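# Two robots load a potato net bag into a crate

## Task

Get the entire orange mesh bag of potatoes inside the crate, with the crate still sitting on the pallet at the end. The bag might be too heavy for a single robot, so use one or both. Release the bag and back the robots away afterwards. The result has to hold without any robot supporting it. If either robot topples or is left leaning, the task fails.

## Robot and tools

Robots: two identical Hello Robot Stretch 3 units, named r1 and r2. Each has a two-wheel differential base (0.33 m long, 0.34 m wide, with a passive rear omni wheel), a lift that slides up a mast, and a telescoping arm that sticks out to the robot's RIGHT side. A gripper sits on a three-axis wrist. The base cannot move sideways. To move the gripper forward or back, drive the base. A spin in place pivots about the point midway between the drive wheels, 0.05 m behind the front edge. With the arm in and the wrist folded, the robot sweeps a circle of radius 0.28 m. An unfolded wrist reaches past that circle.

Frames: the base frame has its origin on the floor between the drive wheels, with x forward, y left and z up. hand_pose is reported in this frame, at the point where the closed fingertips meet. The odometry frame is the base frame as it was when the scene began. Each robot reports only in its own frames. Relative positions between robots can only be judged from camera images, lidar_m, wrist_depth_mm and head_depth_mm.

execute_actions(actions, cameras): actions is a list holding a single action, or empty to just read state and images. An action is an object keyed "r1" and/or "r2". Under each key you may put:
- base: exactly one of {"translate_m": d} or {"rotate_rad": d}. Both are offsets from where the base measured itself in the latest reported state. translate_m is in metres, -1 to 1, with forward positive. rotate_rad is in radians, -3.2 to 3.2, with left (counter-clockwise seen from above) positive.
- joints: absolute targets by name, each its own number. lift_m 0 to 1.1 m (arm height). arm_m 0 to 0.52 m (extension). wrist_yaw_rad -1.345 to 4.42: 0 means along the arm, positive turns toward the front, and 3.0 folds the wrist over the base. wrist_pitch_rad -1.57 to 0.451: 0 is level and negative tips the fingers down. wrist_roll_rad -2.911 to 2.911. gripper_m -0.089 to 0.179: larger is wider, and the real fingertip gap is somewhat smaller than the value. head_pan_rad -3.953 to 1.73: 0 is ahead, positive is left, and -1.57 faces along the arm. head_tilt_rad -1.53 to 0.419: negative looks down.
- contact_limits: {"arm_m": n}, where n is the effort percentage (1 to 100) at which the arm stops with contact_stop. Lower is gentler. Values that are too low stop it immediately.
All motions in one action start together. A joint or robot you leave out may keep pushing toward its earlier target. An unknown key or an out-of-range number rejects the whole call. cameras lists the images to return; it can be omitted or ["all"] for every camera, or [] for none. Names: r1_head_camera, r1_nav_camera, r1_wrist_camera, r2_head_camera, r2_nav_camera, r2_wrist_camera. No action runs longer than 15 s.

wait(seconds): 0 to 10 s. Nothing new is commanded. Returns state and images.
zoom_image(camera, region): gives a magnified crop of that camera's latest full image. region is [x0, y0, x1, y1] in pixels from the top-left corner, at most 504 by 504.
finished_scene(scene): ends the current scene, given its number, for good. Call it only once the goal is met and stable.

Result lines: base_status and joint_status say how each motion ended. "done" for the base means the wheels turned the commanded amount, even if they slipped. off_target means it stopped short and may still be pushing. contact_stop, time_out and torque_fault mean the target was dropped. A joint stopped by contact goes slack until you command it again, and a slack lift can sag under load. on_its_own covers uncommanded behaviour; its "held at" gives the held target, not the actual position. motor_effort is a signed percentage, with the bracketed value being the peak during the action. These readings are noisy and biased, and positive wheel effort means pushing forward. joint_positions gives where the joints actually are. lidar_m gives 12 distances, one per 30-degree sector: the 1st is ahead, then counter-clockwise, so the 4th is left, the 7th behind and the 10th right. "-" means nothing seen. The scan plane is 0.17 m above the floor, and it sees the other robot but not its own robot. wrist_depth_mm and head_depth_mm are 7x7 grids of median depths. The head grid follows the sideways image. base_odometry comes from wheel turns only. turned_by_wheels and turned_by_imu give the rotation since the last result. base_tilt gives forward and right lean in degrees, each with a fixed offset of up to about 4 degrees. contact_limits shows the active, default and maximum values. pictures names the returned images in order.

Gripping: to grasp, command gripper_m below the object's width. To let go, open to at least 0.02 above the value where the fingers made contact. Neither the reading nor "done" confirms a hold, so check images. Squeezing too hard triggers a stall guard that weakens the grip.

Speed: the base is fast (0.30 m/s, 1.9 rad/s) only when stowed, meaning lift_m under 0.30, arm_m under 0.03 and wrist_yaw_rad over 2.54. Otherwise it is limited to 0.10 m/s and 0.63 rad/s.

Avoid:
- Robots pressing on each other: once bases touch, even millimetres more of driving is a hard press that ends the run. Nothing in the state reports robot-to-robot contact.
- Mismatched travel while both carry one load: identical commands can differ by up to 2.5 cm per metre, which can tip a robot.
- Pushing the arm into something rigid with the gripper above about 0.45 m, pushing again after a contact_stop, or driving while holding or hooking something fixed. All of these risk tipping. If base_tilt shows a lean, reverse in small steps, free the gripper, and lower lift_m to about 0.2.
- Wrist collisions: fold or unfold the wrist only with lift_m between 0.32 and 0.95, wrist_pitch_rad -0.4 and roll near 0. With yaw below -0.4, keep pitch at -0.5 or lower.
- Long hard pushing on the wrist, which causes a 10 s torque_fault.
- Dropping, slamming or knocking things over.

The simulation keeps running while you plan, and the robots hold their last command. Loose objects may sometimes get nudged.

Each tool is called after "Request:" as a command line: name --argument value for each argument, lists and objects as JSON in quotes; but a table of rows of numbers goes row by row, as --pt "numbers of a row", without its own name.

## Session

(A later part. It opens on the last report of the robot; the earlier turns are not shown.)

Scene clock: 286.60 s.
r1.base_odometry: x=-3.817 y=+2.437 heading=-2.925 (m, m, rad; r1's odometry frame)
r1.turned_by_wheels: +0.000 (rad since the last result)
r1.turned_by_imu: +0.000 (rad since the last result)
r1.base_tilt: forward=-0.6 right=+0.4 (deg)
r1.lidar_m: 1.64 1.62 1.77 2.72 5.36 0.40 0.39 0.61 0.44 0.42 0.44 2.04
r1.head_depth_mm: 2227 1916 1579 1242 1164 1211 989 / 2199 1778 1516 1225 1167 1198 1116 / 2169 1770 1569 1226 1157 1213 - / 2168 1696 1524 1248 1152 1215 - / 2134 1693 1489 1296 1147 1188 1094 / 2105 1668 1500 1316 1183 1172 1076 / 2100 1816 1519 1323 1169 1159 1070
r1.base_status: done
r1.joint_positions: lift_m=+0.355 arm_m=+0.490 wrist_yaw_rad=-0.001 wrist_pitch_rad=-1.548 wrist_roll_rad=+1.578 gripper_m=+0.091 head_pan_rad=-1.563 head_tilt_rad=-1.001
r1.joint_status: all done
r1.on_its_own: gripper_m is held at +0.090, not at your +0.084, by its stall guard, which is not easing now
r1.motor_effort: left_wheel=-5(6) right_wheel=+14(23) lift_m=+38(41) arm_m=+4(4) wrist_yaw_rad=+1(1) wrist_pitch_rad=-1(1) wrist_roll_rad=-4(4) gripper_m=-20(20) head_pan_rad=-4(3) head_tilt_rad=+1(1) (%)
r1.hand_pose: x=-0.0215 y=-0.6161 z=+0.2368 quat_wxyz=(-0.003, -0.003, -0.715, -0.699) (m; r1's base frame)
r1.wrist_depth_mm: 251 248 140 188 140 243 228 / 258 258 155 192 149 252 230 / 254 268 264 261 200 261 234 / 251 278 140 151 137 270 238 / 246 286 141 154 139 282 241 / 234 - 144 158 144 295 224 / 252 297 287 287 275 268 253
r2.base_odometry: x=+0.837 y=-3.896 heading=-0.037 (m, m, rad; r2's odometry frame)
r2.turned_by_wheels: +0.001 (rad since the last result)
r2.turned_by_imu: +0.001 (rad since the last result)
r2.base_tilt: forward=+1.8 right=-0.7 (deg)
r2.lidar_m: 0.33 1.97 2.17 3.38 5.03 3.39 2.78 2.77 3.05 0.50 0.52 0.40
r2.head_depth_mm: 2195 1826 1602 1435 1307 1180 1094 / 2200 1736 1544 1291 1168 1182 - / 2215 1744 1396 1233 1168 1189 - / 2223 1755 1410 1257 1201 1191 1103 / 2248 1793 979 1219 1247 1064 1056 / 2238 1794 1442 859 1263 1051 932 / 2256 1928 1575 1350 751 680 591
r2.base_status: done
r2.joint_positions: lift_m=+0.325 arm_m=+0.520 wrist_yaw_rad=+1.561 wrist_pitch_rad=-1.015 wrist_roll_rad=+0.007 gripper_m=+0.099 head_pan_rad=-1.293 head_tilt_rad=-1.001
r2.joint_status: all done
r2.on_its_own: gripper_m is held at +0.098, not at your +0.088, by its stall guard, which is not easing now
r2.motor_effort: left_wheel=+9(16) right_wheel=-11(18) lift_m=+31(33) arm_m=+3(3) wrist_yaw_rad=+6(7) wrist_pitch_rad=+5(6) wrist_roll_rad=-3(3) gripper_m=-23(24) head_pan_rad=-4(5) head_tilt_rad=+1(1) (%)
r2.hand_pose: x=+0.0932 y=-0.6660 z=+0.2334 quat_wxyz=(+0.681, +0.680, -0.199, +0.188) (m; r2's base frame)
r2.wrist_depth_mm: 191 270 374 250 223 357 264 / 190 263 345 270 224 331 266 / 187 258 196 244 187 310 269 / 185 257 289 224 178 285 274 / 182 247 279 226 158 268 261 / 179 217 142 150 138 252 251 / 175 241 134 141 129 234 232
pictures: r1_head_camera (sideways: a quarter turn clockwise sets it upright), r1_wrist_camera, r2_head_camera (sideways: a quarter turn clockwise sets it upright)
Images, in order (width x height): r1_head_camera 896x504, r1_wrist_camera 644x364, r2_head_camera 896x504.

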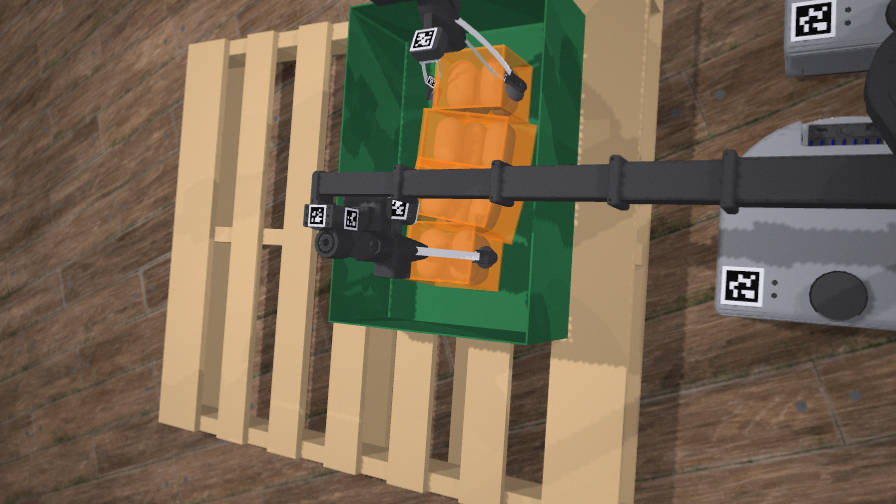

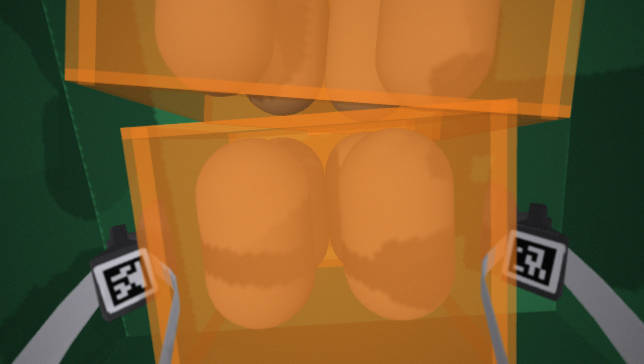

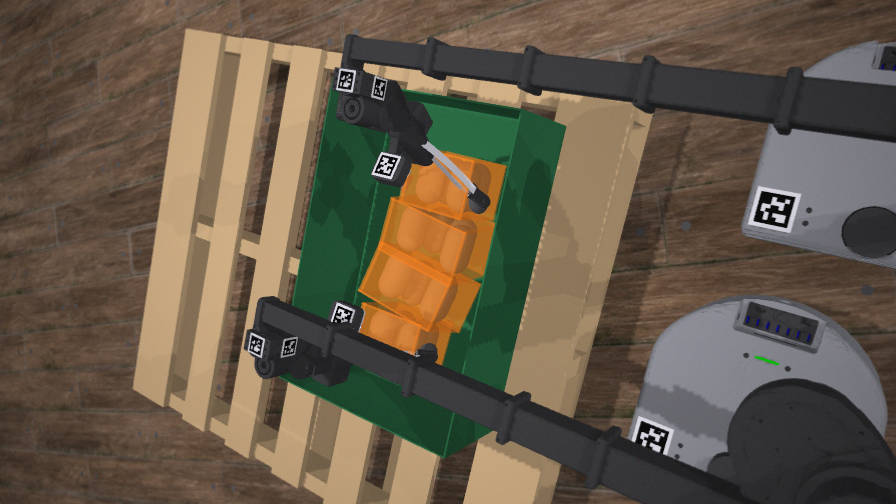

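Request:
execute_actions --actions '[{"r1":{"joints":{"lift_m":0.333}},"r2":{"joints":{"lift_m":0.31}}}]' --cameras '[]'

Request:
execute_actions --actions '[{"r1":{"joints":{"gripper_m":0.179}},"r2":{"joints":{"gripper_m":0.179}}}]' --cameras '[]'

Request:
execute_actions --actions '[{"r1":{"joints":{"lift_m":0.56}},"r2":{"joints":{"lift_m":0.54}}}]' --cameras '["r1_head_camera","r1_wrist_camera"]'

Scene clock: 292.23 s.
r1.base_odometry: x=-3.817 y=+2.437 heading=-2.924 (m, m, rad; r1's odometry frame)
r1.turned_by_wheels: +0.001 (rad since the last result)
r1.turned_by_imu: +0.002 (rad since the last result)
r1.base_tilt: forward=-0.4 right=+0.2 (deg)
r1.lidar_m: 1.64 1.62 1.77 2.73 5.34 0.40 0.39 0.61 0.44 0.42 0.44 2.03
r1.head_depth_mm: 2220 1925 1580 1213 1164 1208 985 / 2177 1798 1516 1302 1168 1202 1122 / 2185 1765 1525 1232 1161 1213 - / 2168 1692 1516 1238 1149 1206 - / 2130 1701 1496 1308 1149 1190 1099 / 2105 1668 1486 1316 1180 1177 1075 / 2078 1817 1529 1324 1178 1160 1077
r1.base_status: not commanded
r1.joint_positions: lift_m=+0.333 arm_m=+0.490 wrist_yaw_rad=-0.001 wrist_pitch_rad=-1.557 wrist_roll_rad=+1.578 gripper_m=+0.091 head_pan_rad=-1.563 head_tilt_rad=-1.001
r1.joint_status: all done
r1.on_its_own: gripper_m is held at +0.090, not at your +0.084, by its stall guard, which is not easing now
r1.motor_effort: left_wheel=+4(4) right_wheel=-10(14) lift_m=+27(40) arm_m=+3(4) wrist_yaw_rad=+1(2) wrist_pitch_rad=+3(3) wrist_roll_rad=-4(4) gripper_m=-21(20) head_pan_rad=-3(2) head_tilt_rad=+2(1) (%)
r1.hand_pose: x=-0.0215 y=-0.6139 z=+0.2154 quat_wxyz=(-0.003, -0.003, -0.712, -0.702) (m; r1's base frame)
r1.wrist_depth_mm: 231 228 132 175 131 134 223 / 238 237 148 188 143 233 228 / 245 247 244 241 241 243 231 / 253 256 138 149 136 251 235 / 249 266 139 153 139 262 237 / 236 - 145 159 144 274 220 / 254 287 284 280 272 265 249
r2.base_odometry: x=+0.837 y=-3.896 heading=-0.038 (m, m, rad; r2's odometry frame)
r2.turned_by_wheels: -0.001 (rad since the last result)
r2.turned_by_imu: -0.001 (rad since the last result)
r2.base_tilt: forward=+1.9 right=-0.7 (deg)
r2.lidar_m: 0.33 1.97 2.17 3.35 5.04 3.39 2.80 2.77 3.01 0.50 0.52 0.40
r2.head_depth_mm: 2204 1839 1611 1454 1299 1185 1093 / 2193 1739 1538 1292 1168 1184 - / 2218 1754 1389 1255 1174 1191 - / 2228 1755 1403 1261 1205 1195 1105 / 2242 1786 991 1232 1246 1066 1051 / 2243 1784 1361 1096 1251 1050 653 / 2250 1921 1570 1364 1246 698 611
r2.base_status: not commanded
r2.joint_positions: lift_m=+0.311 arm_m=+0.520 wrist_yaw_rad=+1.564 wrist_pitch_rad=-1.016 wrist_roll_rad=+0.007 gripper_m=+0.099 head_pan_rad=-1.293 head_tilt_rad=-1.001
r2.joint_status: all done
r2.on_its_own: gripper_m is held at +0.098, not at your +0.088, by its stall guard, which is not easing now
r2.motor_effort: left_wheel=-4(8) right_wheel=+5(11) lift_m=+17(32) arm_m=+3(3) wrist_yaw_rad=+5(7) wrist_pitch_rad=+6(8) wrist_roll_rad=-3(3) gripper_m=-22(23) head_pan_rad=-4(4) head_tilt_rad=+1(1) (%)
r2.hand_pose: x=+0.0931 y=-0.6656 z=+0.2189 quat_wxyz=(+0.680, +0.680, -0.198, +0.189) (m; r2's base frame)
r2.wrist_depth_mm: 192 268 361 270 217 342 264 / 190 264 329 260 218 316 266 / 188 258 184 235 178 293 270 / 186 255 276 220 174 273 265 / 182 250 262 227 155 258 251 / 181 217 142 149 139 240 238 / 176 230 133 141 129 224 223
pictures: none
No camera images: the call's "cameras" was empty. Leave "cameras" out to get every camera's image.

Scene clock: 293.80 s.
r1.base_odometry: x=-3.817 y=+2.437 heading=-2.925 (m, m, rad; r1's odometry frame)
r1.turned_by_wheels: +0.000 (rad since the last result)
r1.turned_by_imu: +0.000 (rad since the last result)
r1.base_tilt: forward=-0.4 right=+0.3 (deg)
r1.lidar_m: 1.64 1.62 1.77 2.73 5.35 0.40 0.39 0.60 0.44 0.42 0.44 2.03
r1.head_depth_mm: 2237 1904 1582 1175 1167 1204 982 / 2211 1798 1525 1284 1165 1210 1122 / 2201 1767 1562 1229 1160 1203 - / 2142 1685 1517 1252 1143 1209 - / 2127 1697 1485 1295 1153 1198 1087 / 2093 1682 1493 1315 1179 1174 1078 / 2059 1811 1530 1319 1172 1174 1076
r1.base_status: not commanded
r1.joint_positions: lift_m=+0.333 arm_m=+0.490 wrist_yaw_rad=-0.001 wrist_pitch_rad=-1.556 wrist_roll_rad=+1.575 gripper_m=+0.179 head_pan_rad=-1.563 head_tilt_rad=-1.001
r1.joint_status: all done
r1.motor_effort: left_wheel=+2(4) right_wheel=-3(10) lift_m=+34(34) arm_m=+3(3) wrist_yaw_rad=+2(2) wrist_pitch_rad=+2(3) wrist_roll_rad=-3(4) gripper_m=+6(86) head_pan_rad=-3(4) head_tilt_rad=+1(1) (%)
r1.hand_pose: x=-0.0215 y=-0.6140 z=+0.2151 quat_wxyz=(-0.002, -0.002, -0.712, -0.702) (m; r1's base frame)
r1.wrist_depth_mm: 230 226 131 174 130 132 222 / 238 237 145 186 141 232 228 / 244 246 243 240 202 242 230 / 253 256 136 148 134 250 234 / 250 265 137 150 137 261 227 / 235 276 141 156 141 271 220 / 255 285 281 280 273 267 246
r2.base_odometry: x=+0.837 y=-3.896 heading=-0.037 (m, m, rad; r2's odometry frame)
r2.turned_by_wheels: +0.000 (rad since the last result)
r2.turned_by_imu: +0.001 (rad since the last result)
r2.base_tilt: forward=+1.8 right=-0.7 (deg)
r2.lidar_m: 0.33 1.97 2.17 3.38 5.04 3.39 2.79 2.77 3.03 0.50 0.52 0.40
r2.head_depth_mm: 2182 1828 1601 1442 1303 1178 1097 / 2209 1736 1540 1292 1165 1190 - / 2202 1748 1394 1253 1170 1186 - / 2236 1744 1412 1254 1211 1196 1103 / 2229 1792 991 1231 1249 1064 1057 / 2251 1787 1384 1090 1245 1053 646 / 2270 1912 1568 1352 1239 696 610
r2.base_status: not commanded
r2.joint_positions: lift_m=+0.310 arm_m=+0.520 wrist_yaw_rad=+1.571 wrist_pitch_rad=-1.018 wrist_roll_rad=+0.008 gripper_m=+0.179 head_pan_rad=-1.293 head_tilt_rad=-1.001
r2.joint_status: all done
r2.motor_effort: left_wheel=+2(2) right_wheel=-3(5) lift_m=+24(25) arm_m=+3(3) wrist_yaw_rad=+0(3) wrist_pitch_rad=+6(6) wrist_roll_rad=-3(3) gripper_m=+3(93) head_pan_rad=-4(4) head_tilt_rad=+1(1) (%)
r2.hand_pose: x=+0.0926 y=-0.6649 z=+0.2183 quat_wxyz=(+0.680, +0.681, -0.195, +0.190) (m; r2's base frame)
r2.wrist_depth_mm: 189 262 362 239 212 341 267 / 187 257 324 257 215 318 271 / 185 256 182 227 177 291 270 / 183 250 278 218 174 270 264 / 181 246 264 229 152 256 251 / 175 246 144 147 135 235 237 / - 233 134 138 128 223 219
pictures: none
No camera images: the call's "cameras" was empty. Leave "cameras" out to get every camera's image.

Scene clock: 296.73 s.
r1.base_odometry: x=-3.817 y=+2.437 heading=-2.925 (m, m, rad; r1's odometry frame)
r1.turned_by_wheels: +0.000 (rad since the last result)
r1.turned_by_imu: +0.000 (rad since the last result)
r1.base_tilt: forward=-0.5 right=+0.1 (deg)
r1.lidar_m: 1.63 1.62 1.77 2.73 5.37 0.40 0.39 0.60 0.44 0.42 0.44 2.04
r1.head_depth_mm: 2254 1915 1542 1280 1172 1200 981 / 2201 1780 1533 1324 1154 1221 1099 / 2195 1960 1256 1267 1148 1221 - / 2170 1717 1318 1240 1144 1212 - / 2144 1694 1499 1292 1155 1199 1094 / 2105 1672 1492 1321 1180 1173 1077 / 2100 1804 1531 1314 1176 1162 1072
r1.base_status: not commanded
r1.joint_positions: lift_m=+0.560 arm_m=+0.490 wrist_yaw_rad=-0.001 wrist_pitch_rad=-1.541 wrist_roll_rad=+1.573 gripper_m=+0.179 head_pan_rad=-1.563 head_tilt_rad=-1.001
r1.joint_status: all done
r1.motor_effort: left_wheel=+2(3) right_wheel=-2(4) lift_m=+40(53) arm_m=+2(3) wrist_yaw_rad=+2(2) wrist_pitch_rad=-4(14) wrist_roll_rad=-2(3) gripper_m=+0(6) head_pan_rad=-2(4) head_tilt_rad=+0(1) (%)
r1.hand_pose: x=-0.0215 y=-0.6181 z=+0.4416 quat_wxyz=(-0.001, -0.001, -0.717, -0.697) (m; r1's base frame)
r1.wrist_depth_mm: 574 363 443 393 433 352 541 / 594 355 460 366 444 362 557 / 515 349 476 378 469 367 586 / 522 365 496 376 487 403 609 / 533 388 504 496 483 419 636 / 688 373 382 367 351 344 673 / 579 580 568 675 667 553 688
r2.base_odometry: x=+0.837 y=-3.896 heading=-0.037 (m, m, rad; r2's odometry frame)
r2.turned_by_wheels: +0.000 (rad since the last result)
r2.turned_by_imu: +0.000 (rad since the last result)
r2.base_tilt: forward=+1.8 right=-0.7 (deg)
r2.lidar_m: 0.33 1.97 2.17 3.38 5.02 3.40 2.79 2.77 3.03 0.50 0.52 0.40
r2.head_depth_mm: 2197 1921 1563 1424 - - - / 2211 1777 1350 1310 1179 1190 - / 2217 1753 1413 1253 1170 1188 - / 2225 1750 1413 1264 1201 1195 1108 / 2230 1659 1419 1241 1248 1059 1052 / 2247 840 734 1254 1268 1049 970 / 2265 1927 1539 605 1285 1052 443
r2.base_status: not commanded
r2.joint_positions: lift_m=+0.539 arm_m=+0.520 wrist_yaw_rad=+1.571 wrist_pitch_rad=-1.011 wrist_roll_rad=+0.004 gripper_m=+0.179 head_pan_rad=-1.293 head_tilt_rad=-1.000
r2.joint_status: all done
r2.motor_effort: left_wheel=+1(3) right_wheel=-1(3) lift_m=+48(59) arm_m=+3(4) wrist_yaw_rad=+0(1) wrist_pitch_rad=+4(10) wrist_roll_rad=-1(4) gripper_m=+0(3) head_pan_rad=-4(4) head_tilt_rad=+1(0) (%)
r2.hand_pose: x=+0.0942 y=-0.6649 z=+0.4482 quat_wxyz=(+0.680, +0.680, -0.196, +0.194) (m; r2's base frame)
r2.wrist_depth_mm: 901 872 507 519 536 510 682 / 794 802 579 584 586 463 611 / 548 723 497 494 548 410 560 / 521 625 486 475 508 415 521 / 488 613 471 432 475 457 495 / 585 306 451 370 448 449 557 / 568 301 426 393 420 421 297
pictures: r1_head_camera (sideways: a quarter turn clockwise sets it upright), r1_wrist_camera
Images, in order (width x height): r1_head_camera 896x504, r1_wrist_camera 644x364.

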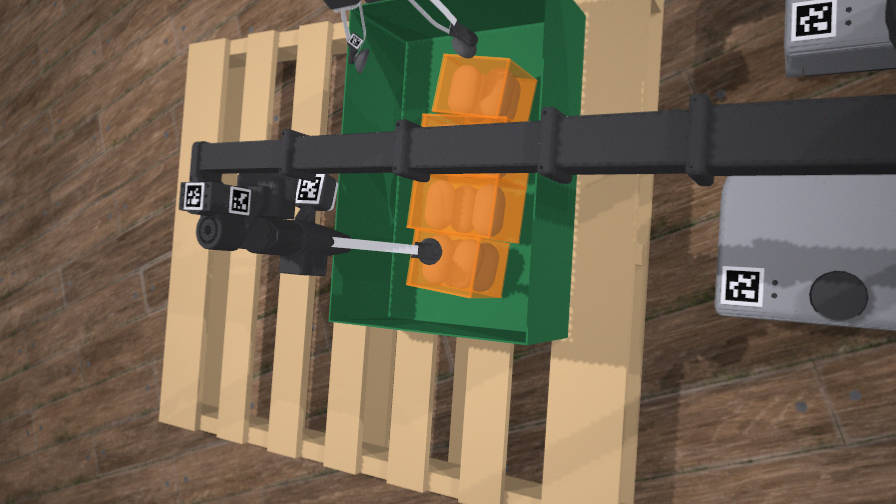

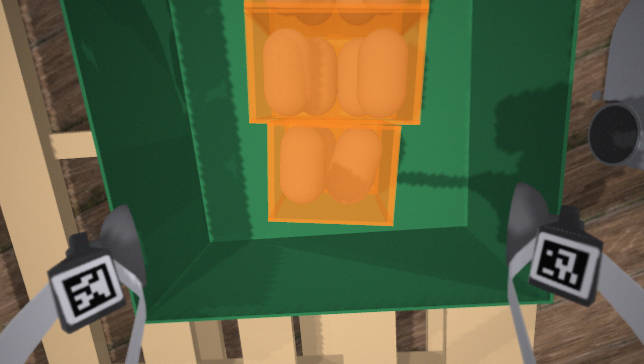

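Request:
execute_actions --actions '[{"r1":{"base":{"translate_m":0.3},"joints":{"lift_m":0.62,"arm_m":0.05}},"r2":{"base":{"translate_m":-0.3},"joints":{"lift_m":0.6,"arm_m":0.05}}}]' --cameras '["r1_nav_camera"]'

Request:
finished_scene --scene 2

Scene clock: 306.07 s.
r1.base_odometry: x=-4.109 y=+2.373 heading=-2.925 (m, m, rad; r1's odometry frame)
r1.turned_by_wheels: +0.000 (rad since the last result)
r1.turned_by_imu: +0.000 (rad since the last result)
r1.base_tilt: forward=-0.5 right=+0.1 (deg)
r1.lidar_m: 1.36 1.35 1.47 2.25 5.45 4.25 0.98 0.60 0.46 0.71 3.31 1.69
r1.head_depth_mm: 2203 1760 1539 1313 1171 1209 1110 / 2195 1809 1537 1293 1200 - - / 2196 1785 1506 1343 - 1202 - / 2142 1701 1520 1350 1303 1195 - / 2108 1797 1522 1341 1169 1195 1083 / 2082 1820 1595 1434 1284 1174 1080 / 2096 1793 1589 1427 1282 1169 1068
r1.base_status: done
r1.joint_positions: lift_m=+0.620 arm_m=+0.050 wrist_yaw_rad=-0.001 wrist_pitch_rad=-1.542 wrist_roll_rad=+1.573 gripper_m=+0.179 head_pan_rad=-1.563 head_tilt_rad=-1.001
r1.joint_status: all done
r1.motor_effort: left_wheel=+2(5) right_wheel=-2(2) lift_m=+40(42) arm_m=-3(2) wrist_yaw_rad=+1(1) wrist_pitch_rad=-3(4) wrist_roll_rad=-2(2) gripper_m=+1(1) head_pan_rad=-4(2) head_tilt_rad=+1(1) (%)
r1.hand_pose: x=-0.0215 y=-0.1782 z=+0.5016 quat_wxyz=(-0.001, -0.001, -0.717, -0.697) (m; r1's base frame)
r1.wrist_depth_mm: 399 464 514 621 - - 602 / 537 649 528 653 - - 629 / 571 574 553 670 - - 651 / 638 584 566 698 692 678 669 / 611 613 593 723 709 696 700 / 769 765 760 750 738 734 738 / 808 790 797 781 777 773 750
r2.base_odometry: x=+0.537 y=-3.885 heading=-0.037 (m, m, rad; r2's odometry frame)
r2.turned_by_wheels: +0.000 (rad since the last result)
r2.turned_by_imu: +0.001 (rad since the last result)
r2.base_tilt: forward=+1.8 right=-0.8 (deg)
r2.lidar_m: 0.93 2.25 2.48 3.86 4.93 3.05 2.51 2.49 2.74 0.86 0.55 0.72
r2.head_depth_mm: 2191 1881 1639 1452 1323 - - / 2206 1881 1639 1456 1358 1173 - / 2212 1751 1593 1457 1329 1170 - / 2246 1785 1429 1327 1261 1189 1110 / 2235 1778 1428 1274 1240 1195 1091 / 2262 1819 1425 1254 1266 1200 1100 / 2271 1824 1427 1272 1290 1200 1100
r2.base_status: done
r2.joint_positions: lift_m=+0.599 arm_m=+0.050 wrist_yaw_rad=+1.571 wrist_pitch_rad=-1.011 wrist_roll_rad=+0.003 gripper_m=+0.179 head_pan_rad=-1.293 head_tilt_rad=-1.000
r2.joint_status: all done
r2.motor_effort: left_wheel=+1(3) right_wheel=+0(6) lift_m=+48(49) arm_m=-2(4) wrist_yaw_rad=+0(0) wrist_pitch_rad=+4(4) wrist_roll_rad=-1(1) gripper_m=+0(1) head_pan_rad=-4(4) head_tilt_rad=+1(0) (%)
r2.hand_pose: x=+0.0943 y=-0.1955 z=+0.5083 quat_wxyz=(+0.680, +0.680, -0.196, +0.194) (m; r2's base frame)
r2.wrist_depth_mm: 982 956 817 804 745 596 663 / 888 864 853 840 702 561 552 / 817 802 787 767 740 523 519 / 738 752 756 725 682 534 455 / 704 688 677 667 657 548 557 / 651 643 650 630 627 617 625 / 616 - 622 597 597 604 575
pictures: r1_nav_camera (sideways: a quarter turn counterclockwise sets it upright)
Images, in order (width x height): r1_nav_camera 672x504.

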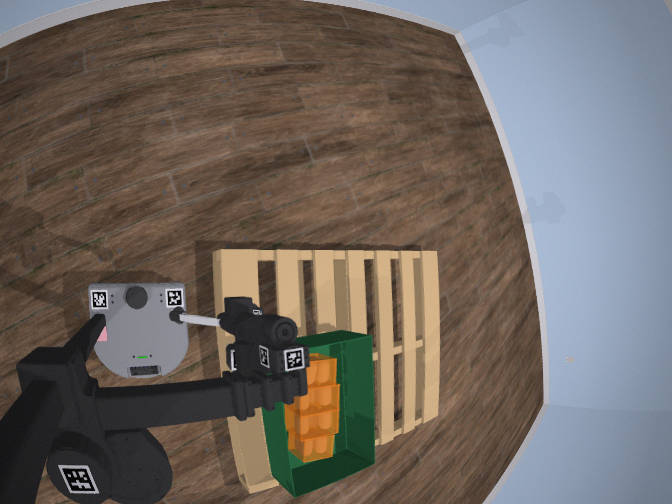

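The scene is finished: the task was done.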